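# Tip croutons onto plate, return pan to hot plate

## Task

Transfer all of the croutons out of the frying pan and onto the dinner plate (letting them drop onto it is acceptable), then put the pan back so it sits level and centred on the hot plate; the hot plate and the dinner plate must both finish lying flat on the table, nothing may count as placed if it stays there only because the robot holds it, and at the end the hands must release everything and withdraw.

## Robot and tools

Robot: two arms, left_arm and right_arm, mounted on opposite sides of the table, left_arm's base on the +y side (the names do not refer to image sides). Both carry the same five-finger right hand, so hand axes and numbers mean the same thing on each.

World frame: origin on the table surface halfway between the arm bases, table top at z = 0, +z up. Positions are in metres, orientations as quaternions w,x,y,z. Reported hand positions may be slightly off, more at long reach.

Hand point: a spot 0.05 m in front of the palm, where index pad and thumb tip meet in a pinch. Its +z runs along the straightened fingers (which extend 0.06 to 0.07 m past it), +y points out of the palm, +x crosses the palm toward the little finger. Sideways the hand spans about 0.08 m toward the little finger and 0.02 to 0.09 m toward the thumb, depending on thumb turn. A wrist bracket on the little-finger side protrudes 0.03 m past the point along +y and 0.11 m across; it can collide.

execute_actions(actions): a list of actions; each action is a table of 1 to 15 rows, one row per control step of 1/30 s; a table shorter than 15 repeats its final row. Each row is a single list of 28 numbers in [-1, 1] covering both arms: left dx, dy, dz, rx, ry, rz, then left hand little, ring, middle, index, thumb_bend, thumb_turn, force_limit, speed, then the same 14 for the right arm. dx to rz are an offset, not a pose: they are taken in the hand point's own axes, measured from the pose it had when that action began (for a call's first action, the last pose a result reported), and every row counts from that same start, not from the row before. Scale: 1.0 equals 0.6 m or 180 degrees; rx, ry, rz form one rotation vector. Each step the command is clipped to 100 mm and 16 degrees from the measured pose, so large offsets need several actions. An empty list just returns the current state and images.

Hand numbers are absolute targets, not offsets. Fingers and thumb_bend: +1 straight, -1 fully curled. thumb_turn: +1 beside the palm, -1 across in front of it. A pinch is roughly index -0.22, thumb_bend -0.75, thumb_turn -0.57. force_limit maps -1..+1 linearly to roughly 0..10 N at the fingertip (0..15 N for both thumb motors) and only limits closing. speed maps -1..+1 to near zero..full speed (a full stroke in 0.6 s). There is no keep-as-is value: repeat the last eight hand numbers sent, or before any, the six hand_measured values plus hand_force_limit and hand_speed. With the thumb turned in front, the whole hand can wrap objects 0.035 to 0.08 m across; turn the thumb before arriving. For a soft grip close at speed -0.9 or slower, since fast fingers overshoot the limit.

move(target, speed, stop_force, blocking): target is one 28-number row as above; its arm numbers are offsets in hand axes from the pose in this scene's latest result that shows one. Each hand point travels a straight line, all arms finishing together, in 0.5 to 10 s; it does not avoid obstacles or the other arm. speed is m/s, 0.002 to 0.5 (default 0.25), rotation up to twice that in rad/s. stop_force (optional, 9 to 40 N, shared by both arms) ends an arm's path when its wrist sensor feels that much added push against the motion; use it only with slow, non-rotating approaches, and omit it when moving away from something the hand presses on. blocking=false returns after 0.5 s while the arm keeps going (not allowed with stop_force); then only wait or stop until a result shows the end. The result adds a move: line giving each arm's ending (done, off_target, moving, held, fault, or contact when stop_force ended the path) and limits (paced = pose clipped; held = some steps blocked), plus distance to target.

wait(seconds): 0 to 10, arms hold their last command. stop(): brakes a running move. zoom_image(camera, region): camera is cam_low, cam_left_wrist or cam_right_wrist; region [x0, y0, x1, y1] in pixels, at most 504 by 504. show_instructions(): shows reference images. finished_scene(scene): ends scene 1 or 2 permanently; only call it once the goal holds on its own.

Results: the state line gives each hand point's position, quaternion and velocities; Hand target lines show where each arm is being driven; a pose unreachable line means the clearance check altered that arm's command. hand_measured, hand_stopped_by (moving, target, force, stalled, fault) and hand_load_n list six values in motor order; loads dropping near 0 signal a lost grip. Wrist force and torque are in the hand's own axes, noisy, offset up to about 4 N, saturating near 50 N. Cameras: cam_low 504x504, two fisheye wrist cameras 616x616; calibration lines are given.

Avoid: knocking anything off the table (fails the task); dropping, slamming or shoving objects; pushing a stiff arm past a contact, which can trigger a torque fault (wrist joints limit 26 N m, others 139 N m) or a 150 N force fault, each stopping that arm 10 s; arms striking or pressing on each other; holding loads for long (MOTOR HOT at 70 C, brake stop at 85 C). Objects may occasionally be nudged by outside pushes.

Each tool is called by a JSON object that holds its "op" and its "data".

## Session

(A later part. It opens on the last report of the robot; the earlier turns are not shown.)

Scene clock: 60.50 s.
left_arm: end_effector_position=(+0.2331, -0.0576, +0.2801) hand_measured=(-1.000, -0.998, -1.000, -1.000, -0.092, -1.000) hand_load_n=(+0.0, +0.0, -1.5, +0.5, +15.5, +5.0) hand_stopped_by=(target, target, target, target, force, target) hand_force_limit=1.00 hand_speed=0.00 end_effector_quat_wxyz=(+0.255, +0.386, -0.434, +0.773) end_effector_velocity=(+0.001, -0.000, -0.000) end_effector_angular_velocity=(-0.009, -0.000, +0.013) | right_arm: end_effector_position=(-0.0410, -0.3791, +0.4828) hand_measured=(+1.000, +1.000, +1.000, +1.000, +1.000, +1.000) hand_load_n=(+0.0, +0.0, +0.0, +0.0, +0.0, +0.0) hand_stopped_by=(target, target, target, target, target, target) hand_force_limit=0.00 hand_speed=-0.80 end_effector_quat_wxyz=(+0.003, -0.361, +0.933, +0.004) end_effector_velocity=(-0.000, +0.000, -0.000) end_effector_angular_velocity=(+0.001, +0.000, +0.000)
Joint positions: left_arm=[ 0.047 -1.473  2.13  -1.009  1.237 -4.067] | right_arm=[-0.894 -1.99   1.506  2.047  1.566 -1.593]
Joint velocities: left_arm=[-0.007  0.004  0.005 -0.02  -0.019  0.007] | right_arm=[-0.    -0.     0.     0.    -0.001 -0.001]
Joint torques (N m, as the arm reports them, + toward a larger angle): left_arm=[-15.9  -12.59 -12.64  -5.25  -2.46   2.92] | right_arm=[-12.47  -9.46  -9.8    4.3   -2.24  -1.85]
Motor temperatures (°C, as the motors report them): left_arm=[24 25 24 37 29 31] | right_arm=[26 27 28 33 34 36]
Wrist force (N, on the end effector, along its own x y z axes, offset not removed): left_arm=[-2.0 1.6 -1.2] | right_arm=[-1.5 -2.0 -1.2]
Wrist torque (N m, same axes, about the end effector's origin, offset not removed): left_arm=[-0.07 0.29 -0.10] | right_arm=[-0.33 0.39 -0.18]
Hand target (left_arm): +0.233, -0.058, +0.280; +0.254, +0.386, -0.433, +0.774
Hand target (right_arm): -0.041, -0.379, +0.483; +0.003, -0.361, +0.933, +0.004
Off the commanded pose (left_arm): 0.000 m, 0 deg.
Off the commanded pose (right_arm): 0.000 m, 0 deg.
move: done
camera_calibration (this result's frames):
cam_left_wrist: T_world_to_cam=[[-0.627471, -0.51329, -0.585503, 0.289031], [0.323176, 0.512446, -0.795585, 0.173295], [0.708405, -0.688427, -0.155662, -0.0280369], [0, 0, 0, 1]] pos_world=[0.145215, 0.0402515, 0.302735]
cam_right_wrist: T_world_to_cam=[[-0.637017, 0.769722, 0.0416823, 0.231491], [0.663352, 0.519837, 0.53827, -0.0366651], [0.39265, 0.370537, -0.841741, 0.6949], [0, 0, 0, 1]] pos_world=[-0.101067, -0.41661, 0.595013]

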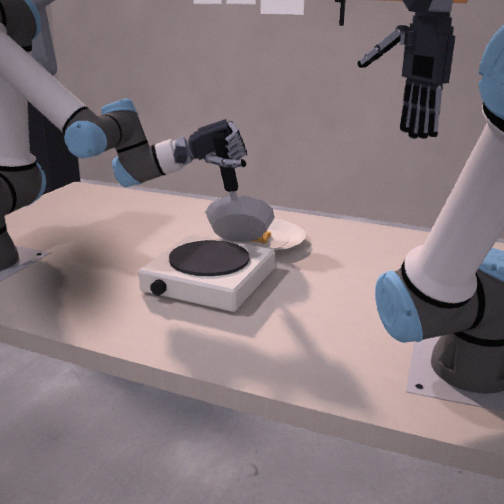

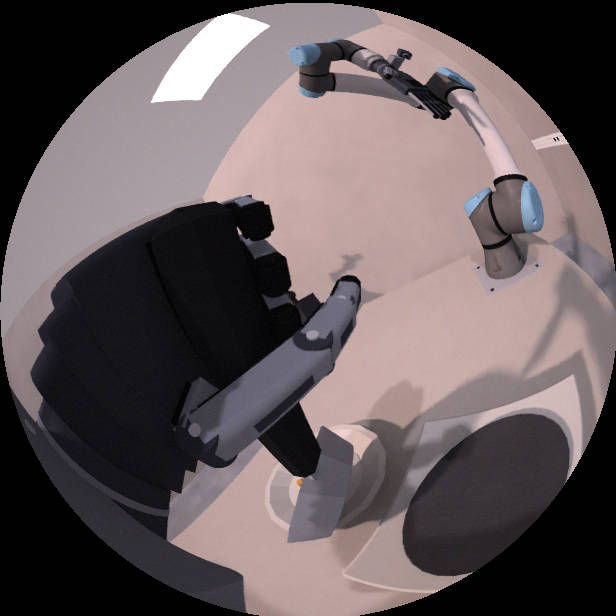

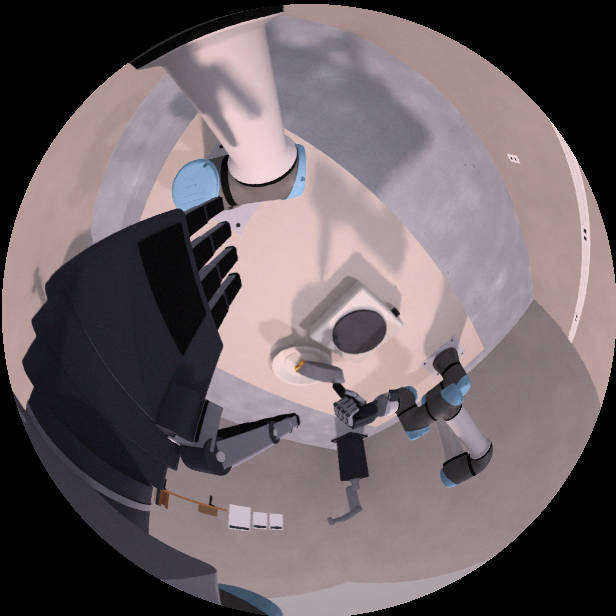

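{"op": "move", "data": {"target": [-0.045,-0.16,0,0,0,-0.18,-1,-1,-1,-1,-1,-1,1,0,0,0,0,0,0,0,1,1,1,1,1,1,0,-0.8], "speed": 0.07}}

{"op": "zoom_image", "data": {"camera": "cam_left_wrist", "region": [170,380,420,600]}}

Scene clock: 66.13 s.
left_arm: end_effector_position=(+0.3179, -0.0118, +0.3038) hand_measured=(-1.000, -0.994, -1.000, -1.000, -0.090, -0.998) hand_load_n=(+0.0, +20.5, +1.5, +0.0, +22.0, +19.5) hand_stopped_by=(target, target, target, target, force, target) hand_force_limit=1.00 hand_speed=0.00 end_effector_quat_wxyz=(+0.460, +0.491, -0.309, +0.672) end_effector_velocity=(+0.002, +0.001, +0.001) end_effector_angular_velocity=(-0.006, +0.015, -0.007) | right_arm: end_effector_position=(-0.0410, -0.3791, +0.4828) hand_measured=(+1.000, +1.000, +1.000, +1.000, +1.000, +1.000) hand_load_n=(+0.0, +0.0, +0.0, +0.0, +0.0, +0.0) hand_stopped_by=(target, target, target, target, target, target) hand_force_limit=0.00 hand_speed=-0.80 end_effector_quat_wxyz=(+0.003, -0.361, +0.933, +0.004) end_effector_velocity=(-0.000, +0.000, +0.000) end_effector_angular_velocity=(+0.001, -0.000, -0.000)
Joint positions: left_arm=[ 0.348 -1.429  2.087 -0.991  1.52  -4.733] | right_arm=[-0.894 -1.99   1.506  2.047  1.566 -1.593]
Joint velocities: left_arm=[ 0.008  0.003 -0.003 -0.     0.009 -0.021] | right_arm=[ 0. -0. -0. -0. -0.  0.]
Joint torques (N m, as the arm reports them, + toward a larger angle): left_arm=[14.52 24.37  7.25 12.57  0.03 -6.56] | right_arm=[-12.24  -9.79  -9.71   4.25  -2.2   -1.85]
Motor temperatures (°C, as the motors report them): left_arm=[24 25 24 37 29 31] | right_arm=[26 27 28 33 34 36]
Wrist force (N, on the end effector, along its own x y z axes, offset not removed): left_arm=[50.0 11.0 3.3] | right_arm=[0.1 -2.0 0.7]
Wrist torque (N m, same axes, about the end effector's origin, offset not removed): left_arm=[0.02 0.35 6.91] | right_arm=[-0.44 0.10 0.00]
Hand target (left_arm): +0.318, -0.012, +0.304; +0.460, +0.492, -0.309, +0.672
Hand target (right_arm): -0.041, -0.379, +0.483; +0.003, -0.361, +0.933, +0.004
Off the commanded pose (left_arm): 0.001 m, 0 deg.
Off the commanded pose (right_arm): 0.000 m, 0 deg.
move: done
camera_calibration (this result's frames):
cam_left_wrist: T_world_to_cam=[[-0.889942, -0.444997, -0.0999012, 0.316342], [-0.0402989, 0.294916, -0.954673, 0.302622], [0.454289, -0.845578, -0.280391, 0.0639066], [0, 0, 0, 1]] pos_world=[0.264689, 0.105561, 0.338427]
cam_right_wrist: T_world_to_cam=[[-0.637017, 0.769722, 0.0416825, 0.231491], [0.663352, 0.519837, 0.53827, -0.0366651], [0.39265, 0.370537, -0.841741, 0.6949], [0, 0, 0, 1]] pos_world=[-0.101067, -0.41661, 0.595013]

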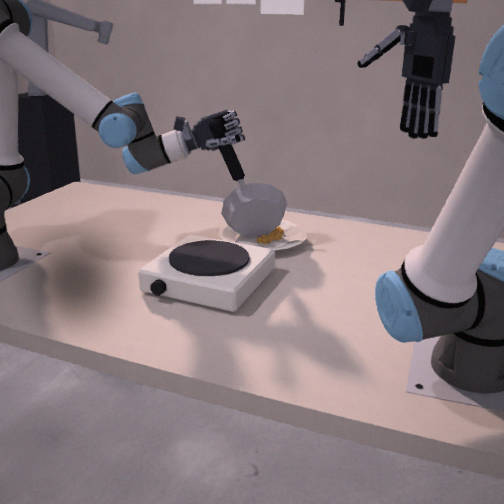

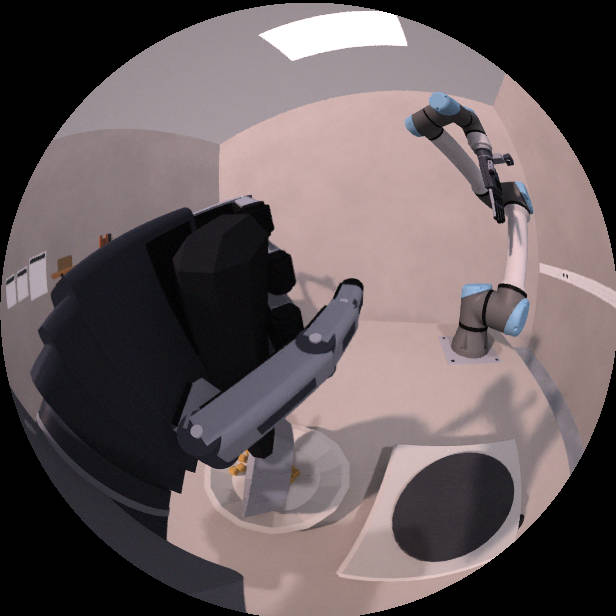

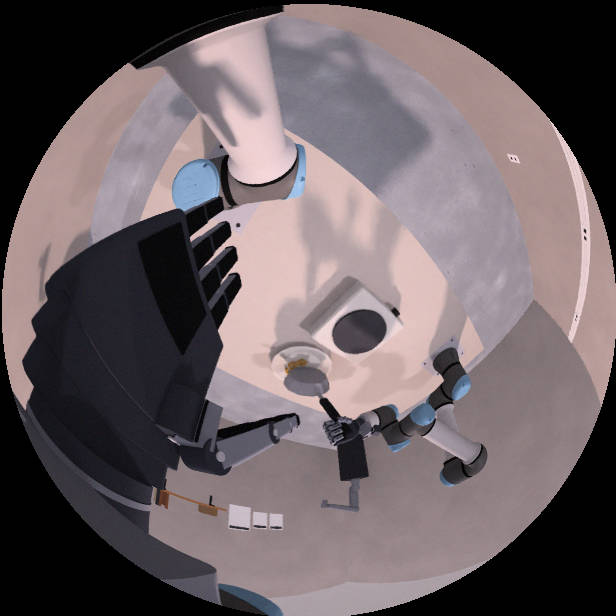

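Region (170, 380, 420, 600) of cam_left_wrist's 616x616 image, scaled by 2.016, with more detail than that image has; it fills the top 444 rows of this view, and the rest is white.

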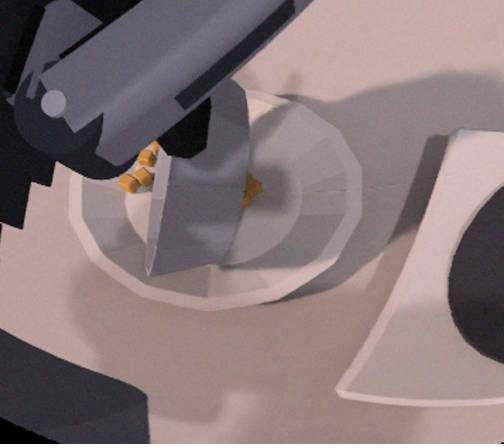

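{"op": "move", "data": {"target": [0.015,-0.1,0.03,0,0,0,-1,-1,-1,-1,-1,-1,1,0,0,0,0,0,0,0,1,1,1,1,1,1,0,-0.8], "speed": 0.04}}

{"op": "move", "data": {"target": [0.02,0.0,0.0,0,0,-0.09,-1,-1,-1,-1,-1,-1,1,0,0,0,0,0,0,0,1,1,1,1,1,1,0,-0.8], "speed": 0.05}}

{"op": "zoom_image", "data": {"camera": "cam_left_wrist", "region": [170,380,420,600]}}

Scene clock: 69.77 s.
left_arm: end_effector_position=(+0.3787, -0.0014, +0.3160) hand_measured=(-1.000, -0.996, -1.000, -1.000, -0.090, -1.000) hand_load_n=(+1.0, +1.5, -0.5, +0.0, +14.5, +7.5) hand_stopped_by=(target, target, target, target, force, target) hand_force_limit=1.00 hand_speed=0.00 end_effector_quat_wxyz=(+0.460, +0.491, -0.309, +0.672) end_effector_velocity=(+0.003, +0.000, -0.000) end_effector_angular_velocity=(+0.001, +0.001, +0.002) | right_arm: end_effector_position=(-0.0410, -0.3791, +0.4828) hand_measured=(+1.000, +1.000, +1.000, +1.000, +1.000, +1.000) hand_load_n=(+0.0, +0.0, +0.0, +0.0, +0.0, +0.0) hand_stopped_by=(target, target, target, target, target, target) hand_force_limit=0.00 hand_speed=-0.80 end_effector_quat_wxyz=(+0.003, -0.361, +0.933, +0.004) end_effector_velocity=(+0.000, -0.000, -0.000) end_effector_angular_velocity=(-0.001, -0.001, -0.000)
Joint positions: left_arm=[ 0.489 -1.374  1.981 -0.94   1.654 -4.78 ] | right_arm=[-0.894 -1.99   1.506  2.047  1.566 -1.593]
Joint velocities: left_arm=[ 0.006  0.004 -0.006  0.003  0.004 -0.002] | right_arm=[-0.     0.    -0.    -0.     0.001  0.   ]
Joint torques (N m, as the arm reports them, + toward a larger angle): left_arm=[ 14.88 -16.46 -23.37   0.21   1.79  -3.03] | right_arm=[-12.83 -10.37  -9.75   4.21  -2.21  -1.9 ]
Motor temperatures (°C, as the motors report them): left_arm=[24 25 24 37 29 31] | right_arm=[26 27 28 33 34 36]
Wrist force (N, on the end effector, along its own x y z axes, offset not removed): left_arm=[1.7 0.4 -2.9] | right_arm=[-0.2 -2.0 -2.9]
Wrist torque (N m, same axes, about the end effector's origin, offset not removed): left_arm=[-0.09 0.13 0.29] | right_arm=[-0.18 0.14 0.09]
Hand target (left_arm): +0.379, -0.001, +0.316; +0.460, +0.491, -0.309, +0.672
Hand target (right_arm): -0.041, -0.379, +0.483; +0.003, -0.361, +0.933, +0.004
Off the commanded pose (left_arm): 0.001 m, 0 deg.
Off the commanded pose (right_arm): 0.000 m, 0 deg.
move: done
camera_calibration (this result's frames):
cam_left_wrist: T_world_to_cam=[[-0.889937, -0.445071, -0.0996184, 0.376146], [-0.0405816, 0.294828, -0.954688, 0.313817], [0.454275, -0.845569, -0.28044, 0.0485906], [0, 0, 0, 1]] pos_world=[0.325408, 0.115976, 0.350695]
cam_right_wrist: T_world_to_cam=[[-0.637017, 0.769722, 0.0416825, 0.231491], [0.663352, 0.519837, 0.53827, -0.0366651], [0.39265, 0.370537, -0.841741, 0.6949], [0, 0, 0, 1]] pos_world=[-0.101067, -0.41661, 0.595013]

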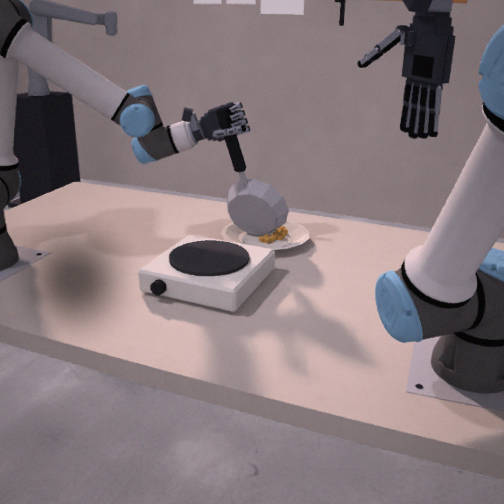

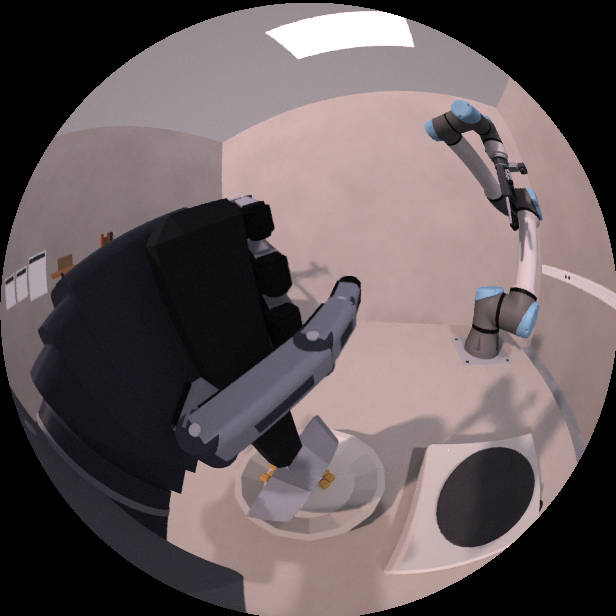

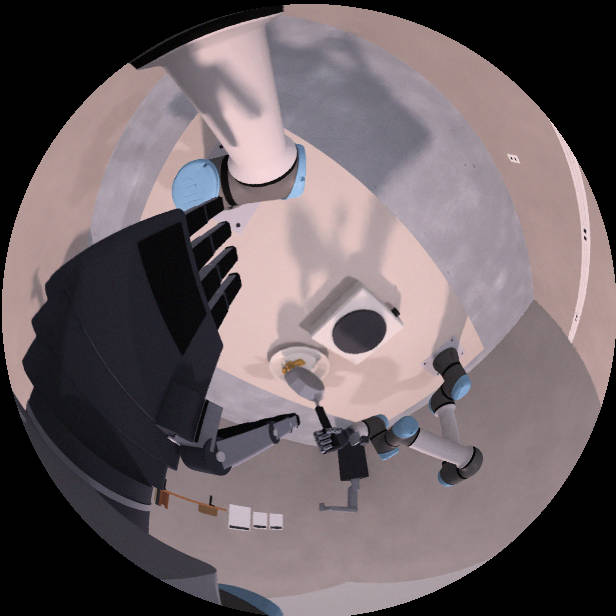

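Scene clock: 72.90 s.
left_arm: end_effector_position=(+0.3775, +0.0024, +0.3273) hand_measured=(-1.000, -0.996, -1.000, -1.000, -0.090, -1.000) hand_load_n=(+1.0, +3.5, -0.5, +0.0, +14.5, +7.5) hand_stopped_by=(target, target, target, target, force, target) hand_force_limit=1.00 hand_speed=0.00 end_effector_quat_wxyz=(+0.549, +0.530, -0.237, +0.601) end_effector_velocity=(-0.000, +0.000, +0.000) end_effector_angular_velocity=(-0.006, +0.014, -0.006) | right_arm: end_effector_position=(-0.0410, -0.3791, +0.4828) hand_measured=(+1.000, +1.000, +1.000, +1.000, +1.000, +1.000) hand_load_n=(+0.0, +0.0, +0.0, +0.0, +0.0, +0.0) hand_stopped_by=(target, target, target, target, target, target) hand_force_limit=0.00 hand_speed=-0.80 end_effector_quat_wxyz=(+0.003, -0.361, +0.933, +0.004) end_effector_velocity=(-0.000, -0.000, +0.000) end_effector_angular_velocity=(+0.000, -0.001, +0.000)
Joint positions: left_arm=[ 0.502 -1.357  1.977 -0.954  1.667 -5.065] | right_arm=[-0.894 -1.99   1.506  2.047  1.566 -1.593]
Joint velocities: left_arm=[ 0.     0.002 -0.    -0.001  0.001 -0.016] | right_arm=[ 0.    -0.    -0.001  0.     0.    -0.   ]
Joint torques (N m, as the arm reports them, + toward a larger angle): left_arm=[ 14.28 -21.29 -26.5   -6.14   2.08  -3.25] | right_arm=[-12.59  -9.75  -9.5    4.18  -2.26  -1.86]
Motor temperatures (°C, as the motors report them): left_arm=[24 25 24 37 29 31] | right_arm=[26 27 28 33 34 36]
Wrist force (N, on the end effector, along its own x y z axes, offset not removed): left_arm=[-3.9 -1.4 -2.4] | right_arm=[1.5 -1.1 0.1]
Wrist torque (N m, same axes, about the end effector's origin, offset not removed): left_arm=[-0.15 0.36 0.30] | right_arm=[-0.18 -0.13 0.14]
Hand target (left_arm): +0.378, +0.002, +0.327; +0.550, +0.530, -0.237, +0.601
Hand target (right_arm): -0.041, -0.379, +0.483; +0.003, -0.361, +0.933, +0.004
Off the commanded pose (left_arm): 0.000 m, 0 deg.
Off the commanded pose (right_arm): 0.000 m, 0 deg.
move: done
camera_calibration (this result's frames):
cam_left_wrist: T_world_to_cam=[[-0.91896, -0.358328, 0.164663, 0.302186], [-0.250249, 0.207179, -0.945755, 0.399878], [0.304776, -0.910317, -0.28006, 0.111895], [0, 0, 0, 1]] pos_world=[0.343663, 0.127295, 0.359765]
cam_right_wrist: T_world_to_cam=[[-0.637017, 0.769722, 0.0416823, 0.231491], [0.663352, 0.519837, 0.53827, -0.0366649], [0.39265, 0.370537, -0.841741, 0.6949], [0, 0, 0, 1]] pos_world=[-0.101067, -0.41661, 0.595013]

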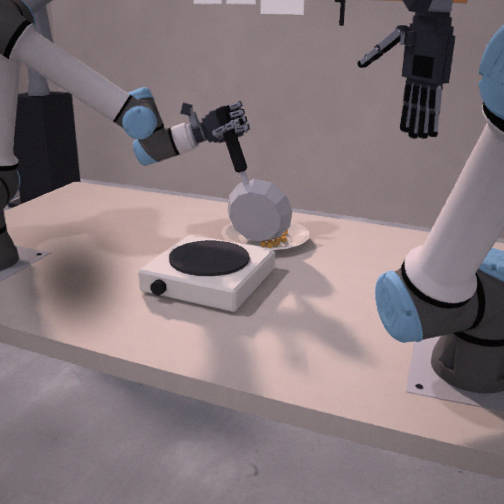

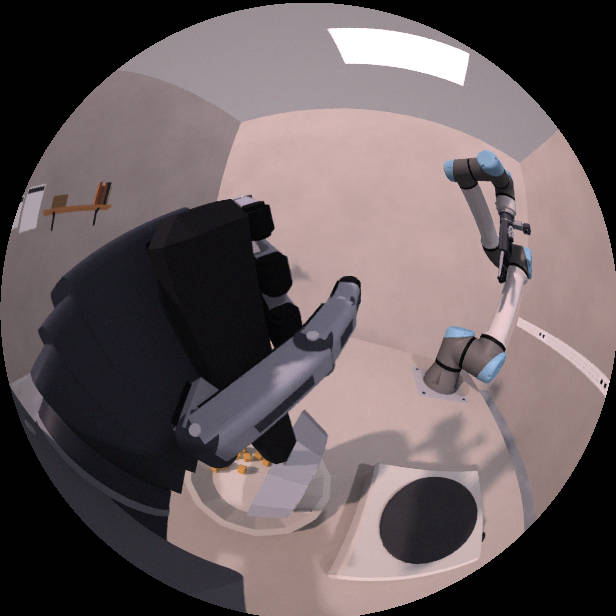

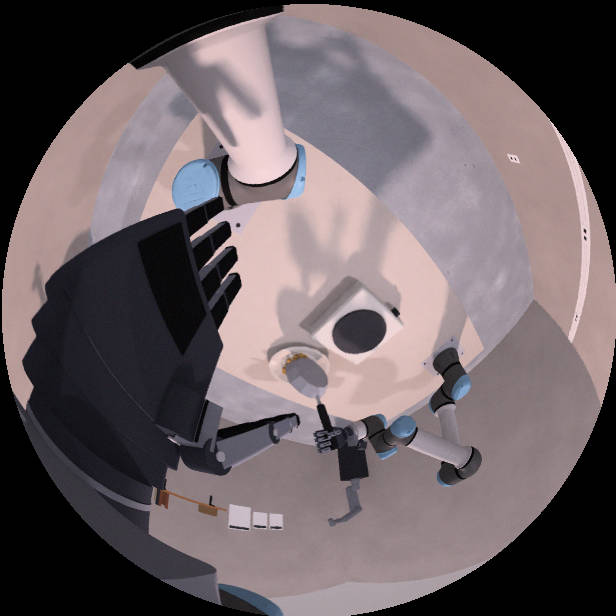

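Region (170, 380, 420, 600) of cam_left_wrist's 616x616 image, scaled by 2.016, with more detail than that image has; it fills the top 444 rows of this view, and the rest is white.

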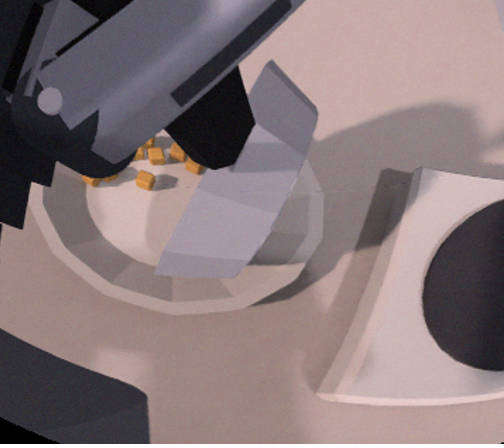

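{"op": "move", "data": {"target": [0.045,0.015,0.016,0,0,0,-1,-1,-1,-1,-0.9,-1,1,0,0,0,0,0,0,0,1,1,1,1,1,1,0,-0.8], "speed": 0.02}}

Scene clock: 75.73 s.
left_arm: end_effector_position=(+0.3773, +0.0026, +0.3570) hand_measured=(-1.000, -0.996, -1.000, -1.000, -0.108, -1.000) hand_load_n=(+0.0, +1.5, -0.5, +0.0, +15.5, +8.0) hand_stopped_by=(target, target, target, target, force, target) hand_force_limit=1.00 hand_speed=0.00 end_effector_quat_wxyz=(+0.549, +0.530, -0.237, +0.601) end_effector_velocity=(-0.000, -0.000, +0.002) end_effector_angular_velocity=(+0.000, +0.001, +0.000) | right_arm: end_effector_position=(-0.0410, -0.3791, +0.4828) hand_measured=(+1.000, +1.000, +1.000, +1.000, +1.000, +1.000) hand_load_n=(+0.0, +0.0, +0.0, +0.0, +0.0, +0.0) hand_stopped_by=(target, target, target, target, target, target) hand_force_limit=0.00 hand_speed=-0.80 end_effector_quat_wxyz=(+0.003, -0.361, +0.933, +0.004) end_effector_velocity=(-0.000, -0.000, -0.000) end_effector_angular_velocity=(-0.001, -0.001, +0.002)
Joint positions: left_arm=[ 0.502 -1.399  1.939 -0.874  1.666 -5.064] | right_arm=[-0.894 -1.99   1.506  2.047  1.566 -1.593]
Joint velocities: left_arm=[-0.001 -0.003 -0.003  0.007 -0.001 -0.   ] | right_arm=[-0.    -0.     0.    -0.     0.001 -0.002]
Joint torques (N m, as the arm reports them, + toward a larger angle): left_arm=[-15.44 -34.1  -24.79  -0.79  -2.76   2.63] | right_arm=[-12.22  -9.94 -10.29   4.22  -2.29  -1.83]
Motor temperatures (°C, as the motors report them): left_arm=[24 25 24 37 29 31] | right_arm=[26 27 28 33 34 36]
Wrist force (N, on the end effector, along its own x y z axes, offset not removed): left_arm=[-1.2 0.2 -3.3] | right_arm=[2.0 -1.7 -4.0]
Wrist torque (N m, same axes, about the end effector's origin, offset not removed): left_arm=[0.05 0.24 0.25] | right_arm=[-0.13 -0.14 0.16]
Hand target (left_arm): +0.377, +0.003, +0.357; +0.549, +0.530, -0.237, +0.601
Hand target (right_arm): -0.041, -0.379, +0.483; +0.003, -0.361, +0.933, +0.004
Off the commanded pose (left_arm): 0.000 m, 0 deg.
Off the commanded pose (right_arm): 0.000 m, 0 deg.
move: done
camera_calibration (this result's frames):
cam_left_wrist: T_world_to_cam=[[-0.918957, -0.358323, 0.164687, 0.297162], [-0.250266, 0.207161, -0.945754, 0.427849], [0.304769, -0.910323, -0.280048, 0.120443], [0, 0, 0, 1]] pos_world=[0.343449, 0.127488, 0.389431]
cam_right_wrist: T_world_to_cam=[[-0.637017, 0.769722, 0.0416822, 0.231491], [0.663351, 0.519837, 0.53827, -0.036665], [0.39265, 0.370537, -0.841741, 0.6949], [0, 0, 0, 1]] pos_world=[-0.101067, -0.41661, 0.595013]

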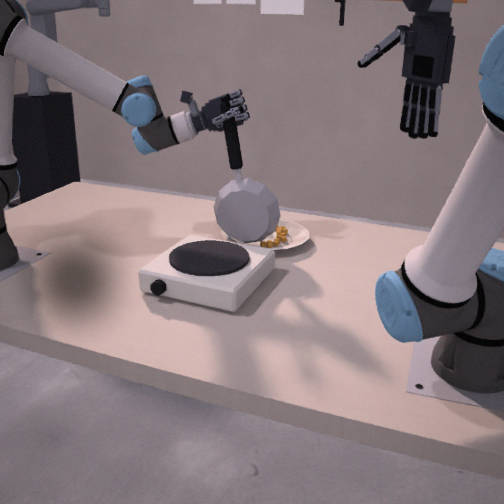

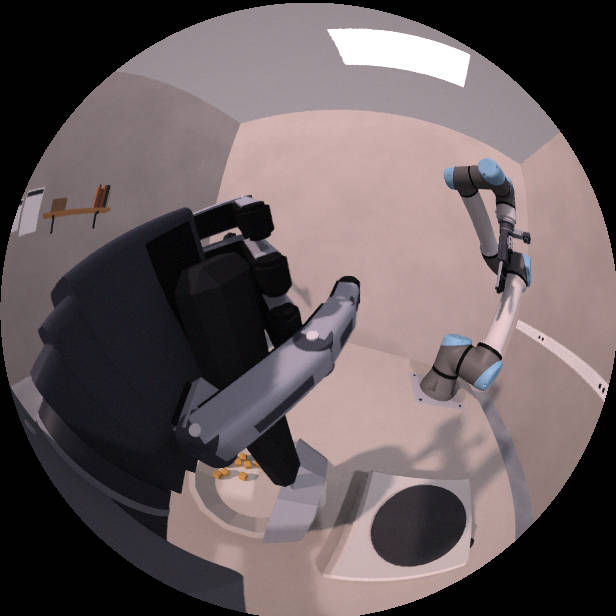

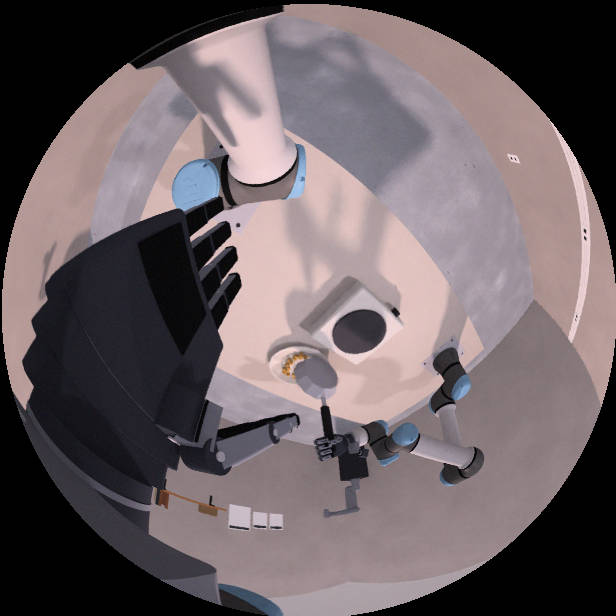

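{"op": "move", "data": {"target": [-0.105,0.095,-0.065,-0.118,-0.119,0.106,-1,-1,-1,-1,-0.9,-1,1,0,0,0,0,0,0,0,1,1,1,1,1,1,0,-0.8], "speed": 0.06}}

Scene clock: 83.73 s.
left_arm: end_effector_position=(+0.3005, -0.0055, +0.3048) hand_measured=(-1.000, -0.996, -1.000, -1.000, -0.108, -1.000) hand_load_n=(+0.0, +0.0, -0.5, +0.0, +16.0, +8.0) hand_stopped_by=(target, target, target, target, force, target) hand_force_limit=1.00 hand_speed=0.00 end_effector_quat_wxyz=(+0.477, +0.476, -0.522, +0.522) end_effector_velocity=(-0.002, -0.000, -0.001) end_effector_angular_velocity=(+0.010, -0.009, -0.009) | right_arm: end_effector_position=(-0.0410, -0.3791, +0.4828) hand_measured=(+1.000, +1.000, +1.000, +1.000, +1.000, +1.000) hand_load_n=(+0.0, +0.0, +0.0, +0.0, +0.0, +0.0) hand_stopped_by=(target, target, target, target, target, target) hand_force_limit=0.00 hand_speed=-0.80 end_effector_quat_wxyz=(+0.003, -0.361, +0.933, +0.004) end_effector_velocity=(+0.000, -0.000, -0.000) end_effector_angular_velocity=(-0.002, +0.000, +0.001)
Joint positions: left_arm=[ 0.526 -1.36   1.718 -0.359  2.107 -4.622] | right_arm=[-0.894 -1.99   1.506  2.047  1.566 -1.593]
Joint velocities: left_arm=[-0.002  0.003 -0.009  0.019  0.007  0.015] | right_arm=[ 0.     0.     0.001  0.     0.001 -0.001]
Joint torques (N m, as the arm reports them, + toward a larger angle): left_arm=[-14.04 -17.99 -25.23   1.12   2.6    2.91] | right_arm=[-12.24  -9.38  -9.92   4.27  -2.32  -1.94]
Motor temperatures (°C, as the motors report them): left_arm=[24 25 24 37 29 31] | right_arm=[26 27 28 33 34 36]
Wrist force (N, on the end effector, along its own x y z axes, offset not removed): left_arm=[0.8 1.4 -2.1] | right_arm=[-1.9 -0.7 -1.8]
Wrist torque (N m, same axes, about the end effector's origin, offset not removed): left_arm=[0.20 0.22 0.22] | right_arm=[-0.18 0.47 -0.04]
Hand target (left_arm): +0.300, -0.006, +0.305; +0.477, +0.476, -0.523, +0.521
Hand target (right_arm): -0.041, -0.379, +0.483; +0.003, -0.361, +0.933, +0.004
Off the commanded pose (left_arm): 0.000 m, 0 deg.
Off the commanded pose (right_arm): 0.000 m, 0 deg.
move: done
camera_calibration (this result's frames):
cam_left_wrist: T_world_to_cam=[[-0.971058, -0.0171668, -0.238225, 0.372647], [0.18411, 0.581579, -0.792382, 0.185725], [0.152149, -0.813309, -0.561586, 0.254128], [0, 0, 0, 1]] pos_world=[0.289002, 0.105068, 0.378654]
cam_right_wrist: T_world_to_cam=[[-0.637017, 0.769722, 0.0416824, 0.231491], [0.663352, 0.519837, 0.53827, -0.036665], [0.39265, 0.370537, -0.841741, 0.6949], [0, 0, 0, 1]] pos_world=[-0.101067, -0.41661, 0.595013]

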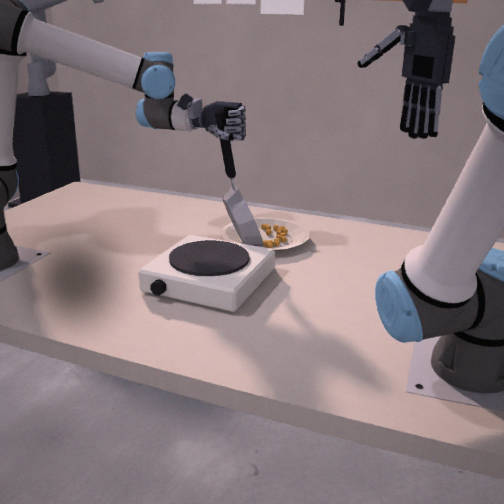

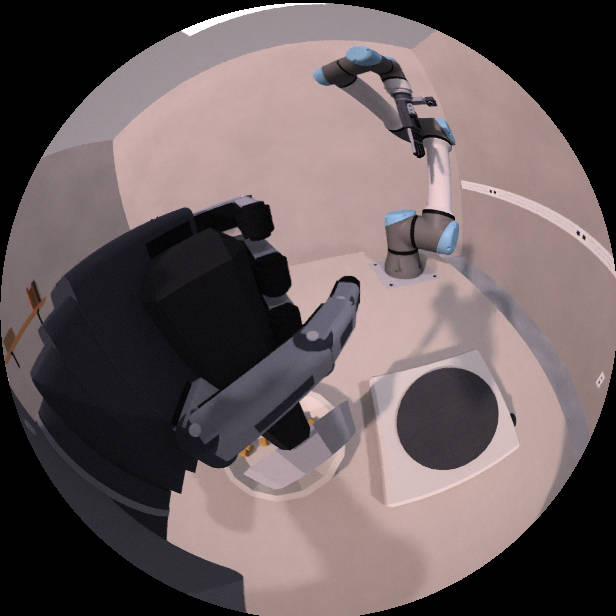

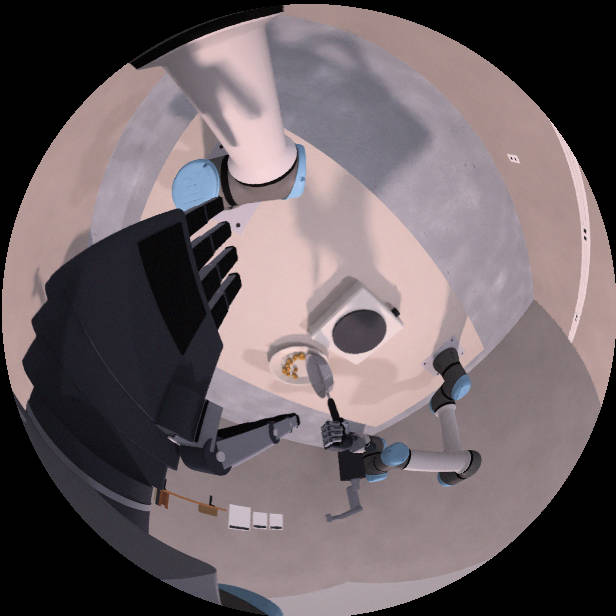

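{"op": "execute_actions", "data": {"actions": []}}

Scene clock: 87.37 s.
left_arm: end_effector_position=(+0.3003, -0.0055, +0.3047) hand_measured=(-1.000, -0.996, -1.000, -1.000, -0.108, -1.000) hand_load_n=(+0.0, +0.0, -0.5, +0.0, +16.0, +8.0) hand_stopped_by=(target, target, target, target, force, target) hand_force_limit=1.00 hand_speed=0.00 end_effector_quat_wxyz=(+0.477, +0.476, -0.523, +0.521) end_effector_velocity=(+0.000, +0.000, +0.000) end_effector_angular_velocity=(-0.000, -0.001, -0.001) | right_arm: end_effector_position=(-0.0410, -0.3791, +0.4828) hand_measured=(+1.000, +1.000, +1.000, +1.000, +1.000, +1.000) hand_load_n=(+0.0, +0.0, +0.0, +0.0, +0.0, +0.0) hand_stopped_by=(target, target, target, target, target, target) hand_force_limit=0.00 hand_speed=-0.80 end_effector_quat_wxyz=(+0.003, -0.361, +0.933, +0.004) end_effector_velocity=(+0.000, +0.000, -0.000) end_effector_angular_velocity=(-0.000, +0.000, -0.002)
Joint positions: left_arm=[ 0.526 -1.359  1.717 -0.356  2.108 -4.62 ] | right_arm=[-0.894 -1.99   1.506  2.047  1.566 -1.593]
Joint velocities: left_arm=[ 0.001 -0.    -0.     0.     0.002  0.   ] | right_arm=[-0.     0.     0.    -0.    -0.     0.002]
Joint torques (N m, as the arm reports them, + toward a larger angle): left_arm=[-16.33 -17.5  -24.95   0.91   2.44   2.81] | right_arm=[-12.38  -9.59 -10.03   4.2   -2.16  -1.77]
Motor temperatures (°C, as the motors report them): left_arm=[24 25 24 37 29 31] | right_arm=[26 27 28 33 34 36]
Wrist force (N, on the end effector, along its own x y z axes, offset not removed): left_arm=[-0.1 1.9 -2.2] | right_arm=[1.0 0.1 -1.3]
Wrist torque (N m, same axes, about the end effector's origin, offset not removed): left_arm=[0.24 0.31 0.13] | right_arm=[0.11 -0.09 0.13]
Hand target (left_arm): +0.300, -0.006, +0.305; +0.477, +0.476, -0.523, +0.521
Hand target (right_arm): -0.041, -0.379, +0.483; +0.003, -0.361, +0.933, +0.004
Off the commanded pose (left_arm): 0.000 m, 0 deg.
Off the commanded pose (right_arm): 0.000 m, 0 deg.
camera_calibration (this result's frames):
cam_left_wrist: T_world_to_cam=[[-0.970819, -0.0157891, -0.239294, 0.372643], [0.185579, 0.582537, -0.791335, 0.184901], [0.151892, -0.812651, -0.562608, 0.254432], [0, 0, 0, 1]] pos_world=[0.288809, 0.104936, 0.378635]
cam_right_wrist: T_world_to_cam=[[-0.637017, 0.769722, 0.0416822, 0.231491], [0.663352, 0.519837, 0.53827, -0.0366648], [0.39265, 0.370537, -0.841741, 0.6949], [0, 0, 0, 1]] pos_world=[-0.101067, -0.41661, 0.595013]

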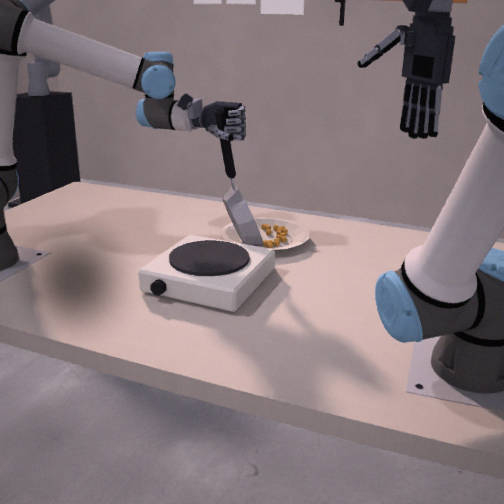

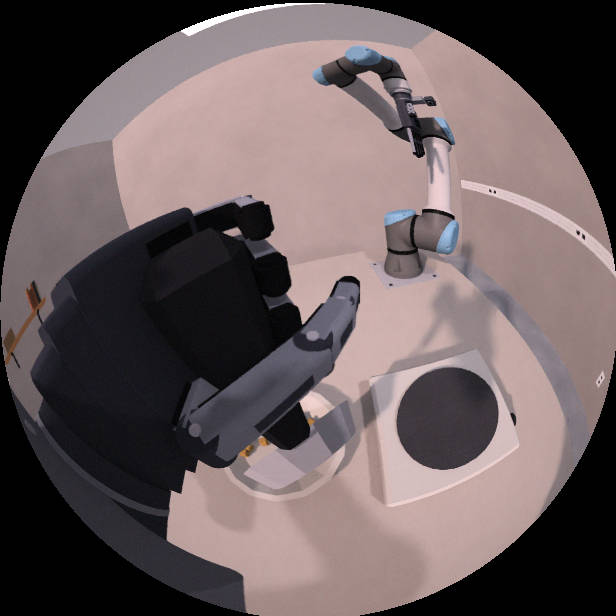

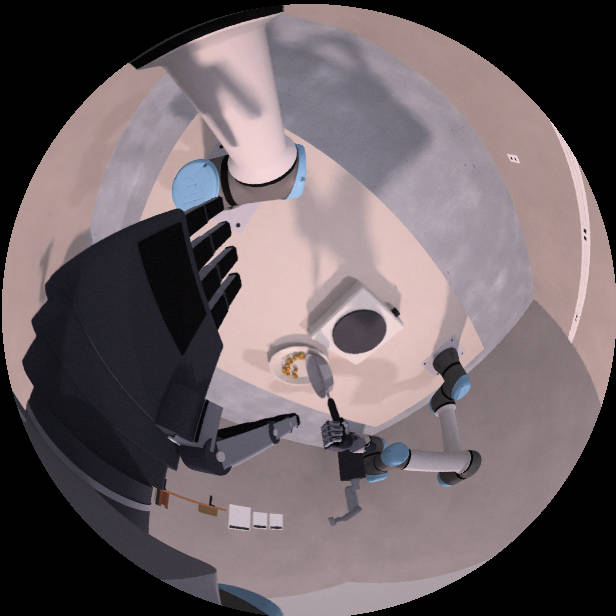

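{"op": "move", "data": {"target": [-0.06,0,0,0,0,0,-1,-1,-1,-1,-0.9,-1,1,0,0,0,0,0,0,0,1,1,1,1,1,1,0,-0.8], "speed": 0.02, "stop_force": 12}}

{"op": "move", "data": {"target": [-0.07,0.24,-0.03,0,0,0.2,-1,-1,-1,-1,-0.9,-1,1,0,0,0,0,0,0,0,1,1,1,1,1,1,0,-0.8], "speed": 0.06}}

Scene clock: 90.50 s.
left_arm: end_effector_position=(+0.3036, -0.0056, +0.2692) hand_measured=(-1.000, -0.996, -1.000, -1.000, -0.108, -1.000) hand_load_n=(+0.0, +0.0, -0.5, +1.0, +16.0, +8.0) hand_stopped_by=(target, target, target, target, force, target) hand_force_limit=1.00 hand_speed=0.00 end_effector_quat_wxyz=(+0.477, +0.476, -0.523, +0.521) end_effector_velocity=(-0.000, +0.000, -0.003) end_effector_angular_velocity=(-0.000, -0.000, -0.003) | right_arm: end_effector_position=(-0.0410, -0.3791, +0.4828) hand_measured=(+1.000, +1.000, +1.000, +1.000, +1.000, +1.000) hand_load_n=(+0.0, +0.0, +0.0, +0.0, +0.0, +0.0) hand_stopped_by=(target, target, target, target, target, target) hand_force_limit=0.00 hand_speed=-0.80 end_effector_quat_wxyz=(+0.003, -0.361, +0.933, +0.004) end_effector_velocity=(-0.000, -0.000, +0.000) end_effector_angular_velocity=(+0.000, +0.000, +0.000)
Joint positions: left_arm=[ 0.532 -1.321  1.766 -0.444  2.114 -4.62 ] | right_arm=[-0.894 -1.99   1.506  2.047  1.566 -1.593]
Joint velocities: left_arm=[ 0.001  0.003  0.003 -0.007  0.003  0.   ] | right_arm=[ 0. -0.  0.  0. -0. -0.]
Joint torques (N m, as the arm reports them, + toward a larger angle): left_arm=[ 14.71 -15.78 -13.19  -3.74   2.34   1.94] | right_arm=[-12.87 -10.24  -9.81   4.24  -2.21  -1.82]
Motor temperatures (°C, as the motors report them): left_arm=[24 25 24 37 29 31] | right_arm=[26 27 28 33 34 36]
Wrist force (N, on the end effector, along its own x y z axes, offset not removed): left_arm=[2.6 1.1 -2.1] | right_arm=[-2.5 -1.8 -1.9]
Wrist torque (N m, same axes, about the end effector's origin, offset not removed): left_arm=[0.08 0.09 0.19] | right_arm=[-0.16 0.51 -0.07]
Hand target (left_arm): +0.304, -0.006, +0.269; +0.477, +0.476, -0.523, +0.521
Hand target (right_arm): -0.041, -0.379, +0.483; +0.003, -0.361, +0.933, +0.004
Off the commanded pose (left_arm): 0.000 m, 0 deg.
Off the commanded pose (right_arm): 0.000 m, 0 deg.
move: done
camera_calibration (this result's frames):
cam_left_wrist: T_world_to_cam=[[-0.970807, -0.0157823, -0.239341, 0.367407], [0.185618, 0.582557, -0.791311, 0.1562], [0.151919, -0.812636, -0.562621, 0.233935], [0, 0, 0, 1]] pos_world=[0.292149, 0.104907, 0.343156]
cam_right_wrist: T_world_to_cam=[[-0.637017, 0.769722, 0.0416821, 0.231491], [0.663352, 0.519837, 0.53827, -0.0366649], [0.39265, 0.370537, -0.841741, 0.6949], [0, 0, 0, 1]] pos_world=[-0.101067, -0.41661, 0.595013]

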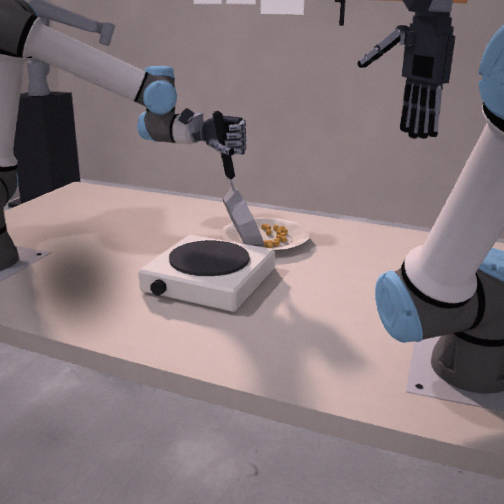

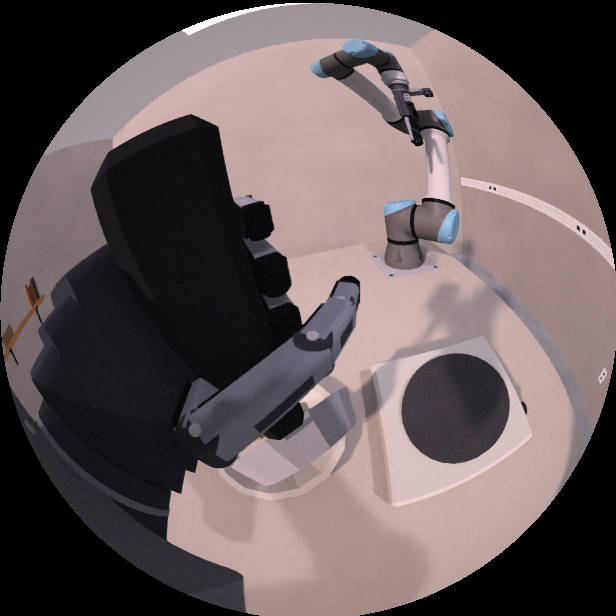

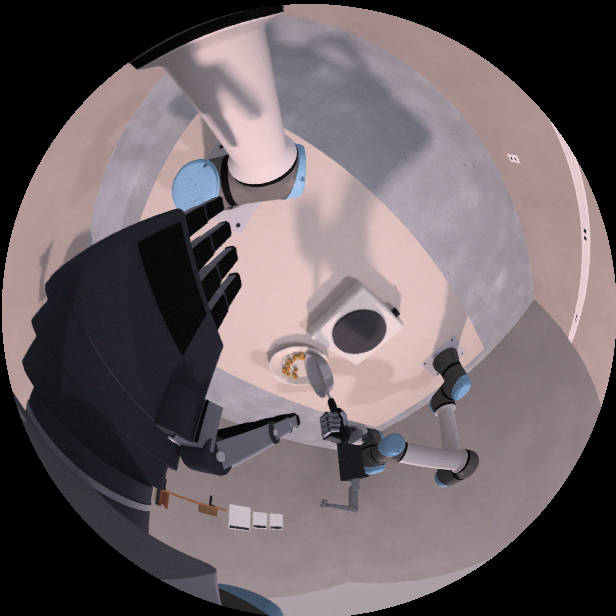

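Scene clock: 96.10 s.
left_arm: end_effector_position=(+0.1648, +0.0127, +0.2137) hand_measured=(-1.000, -0.996, -1.000, -1.000, -0.108, -1.000) hand_load_n=(+0.0, +0.0, -0.5, +0.5, +16.0, +8.0) hand_stopped_by=(target, target, target, target, force, target) hand_force_limit=1.00 hand_speed=0.00 end_effector_quat_wxyz=(+0.293, +0.291, -0.645, +0.643) end_effector_velocity=(-0.003, +0.000, -0.001) end_effector_angular_velocity=(-0.000, -0.012, +0.001) | right_arm: end_effector_position=(-0.0410, -0.3791, +0.4828) hand_measured=(+1.000, +1.000, +1.000, +1.000, +1.000, +1.000) hand_load_n=(+0.0, +0.0, +0.0, +0.0, +0.0, +0.0) hand_stopped_by=(target, target, target, target, target, target) hand_force_limit=0.00 hand_speed=-0.80 end_effector_quat_wxyz=(+0.003, -0.361, +0.933, +0.004) end_effector_velocity=(+0.000, -0.000, -0.000) end_effector_angular_velocity=(-0.001, -0.001, +0.000)
Joint positions: left_arm=[ 0.137 -1.573  2.141 -0.567  1.719 -3.993] | right_arm=[-0.894 -1.99   1.506  2.047  1.566 -1.593]
Joint velocities: left_arm=[-0.011 -0.004  0.006 -0.002 -0.012  0.011] | right_arm=[ 0.    -0.     0.    -0.     0.001 -0.   ]
Joint torques (N m, as the arm reports them, + toward a larger angle): left_arm=[-14.77 -23.25 -12.65  -4.32  -2.72   2.78] | right_arm=[-12.45  -9.54 -10.04   4.36  -2.11  -1.91]
Motor temperatures (°C, as the motors report them): left_arm=[24 25 24 37 29 31] | right_arm=[26 27 28 33 34 36]
Wrist force (N, on the end effector, along its own x y z axes, offset not removed): left_arm=[-0.8 2.9 -0.5] | right_arm=[-1.2 -3.1 0.2]
Wrist torque (N m, same axes, about the end effector's origin, offset not removed): left_arm=[0.27 0.26 0.13] | right_arm=[-0.68 0.15 -0.04]
Hand target (left_arm): +0.164, +0.013, +0.214; -0.292, -0.291, +0.645, -0.643
Hand target (right_arm): -0.041, -0.379, +0.483; +0.003, -0.361, +0.933, +0.004
Off the commanded pose (left_arm): 0.001 m, 0 deg.
Off the commanded pose (right_arm): 0.000 m, 0 deg.
move: done
camera_calibration (this result's frames):
cam_left_wrist: T_world_to_cam=[[-0.645407, -0.0157521, -0.763676, 0.278048], [0.615549, 0.581251, -0.532209, 0.00118164], [0.452271, -0.813572, -0.365447, 0.147027], [0, 0, 0, 1]] pos_world=[0.112231, 0.12331, 0.266699]
cam_right_wrist: T_world_to_cam=[[-0.637017, 0.769722, 0.0416823, 0.231491], [0.663352, 0.519837, 0.53827, -0.0366649], [0.39265, 0.370537, -0.841741, 0.6949], [0, 0, 0, 1]] pos_world=[-0.101067, -0.41661, 0.595013]

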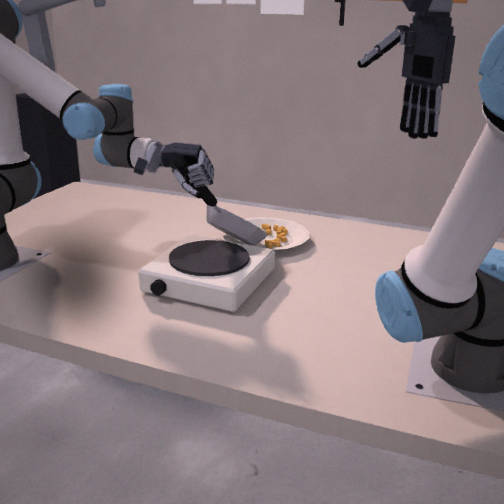

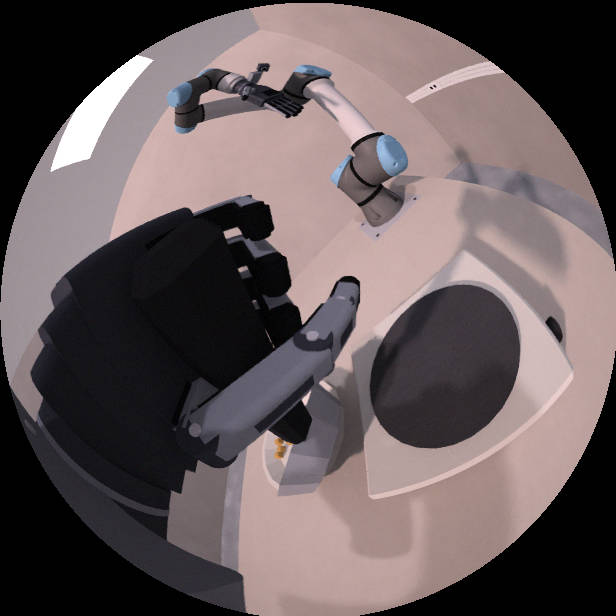

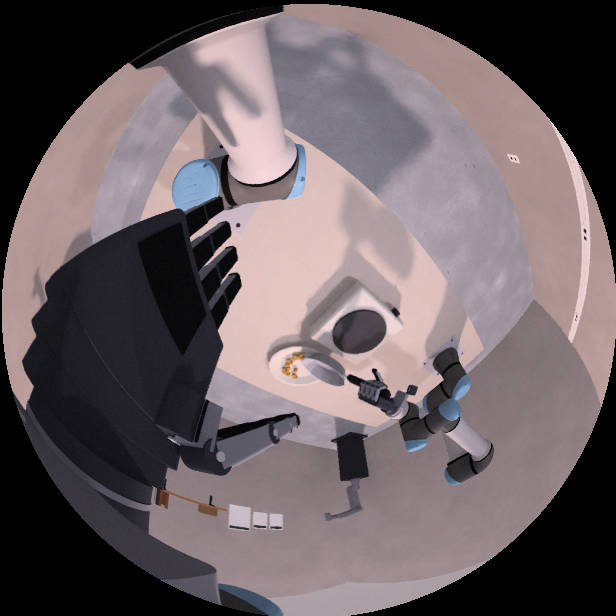

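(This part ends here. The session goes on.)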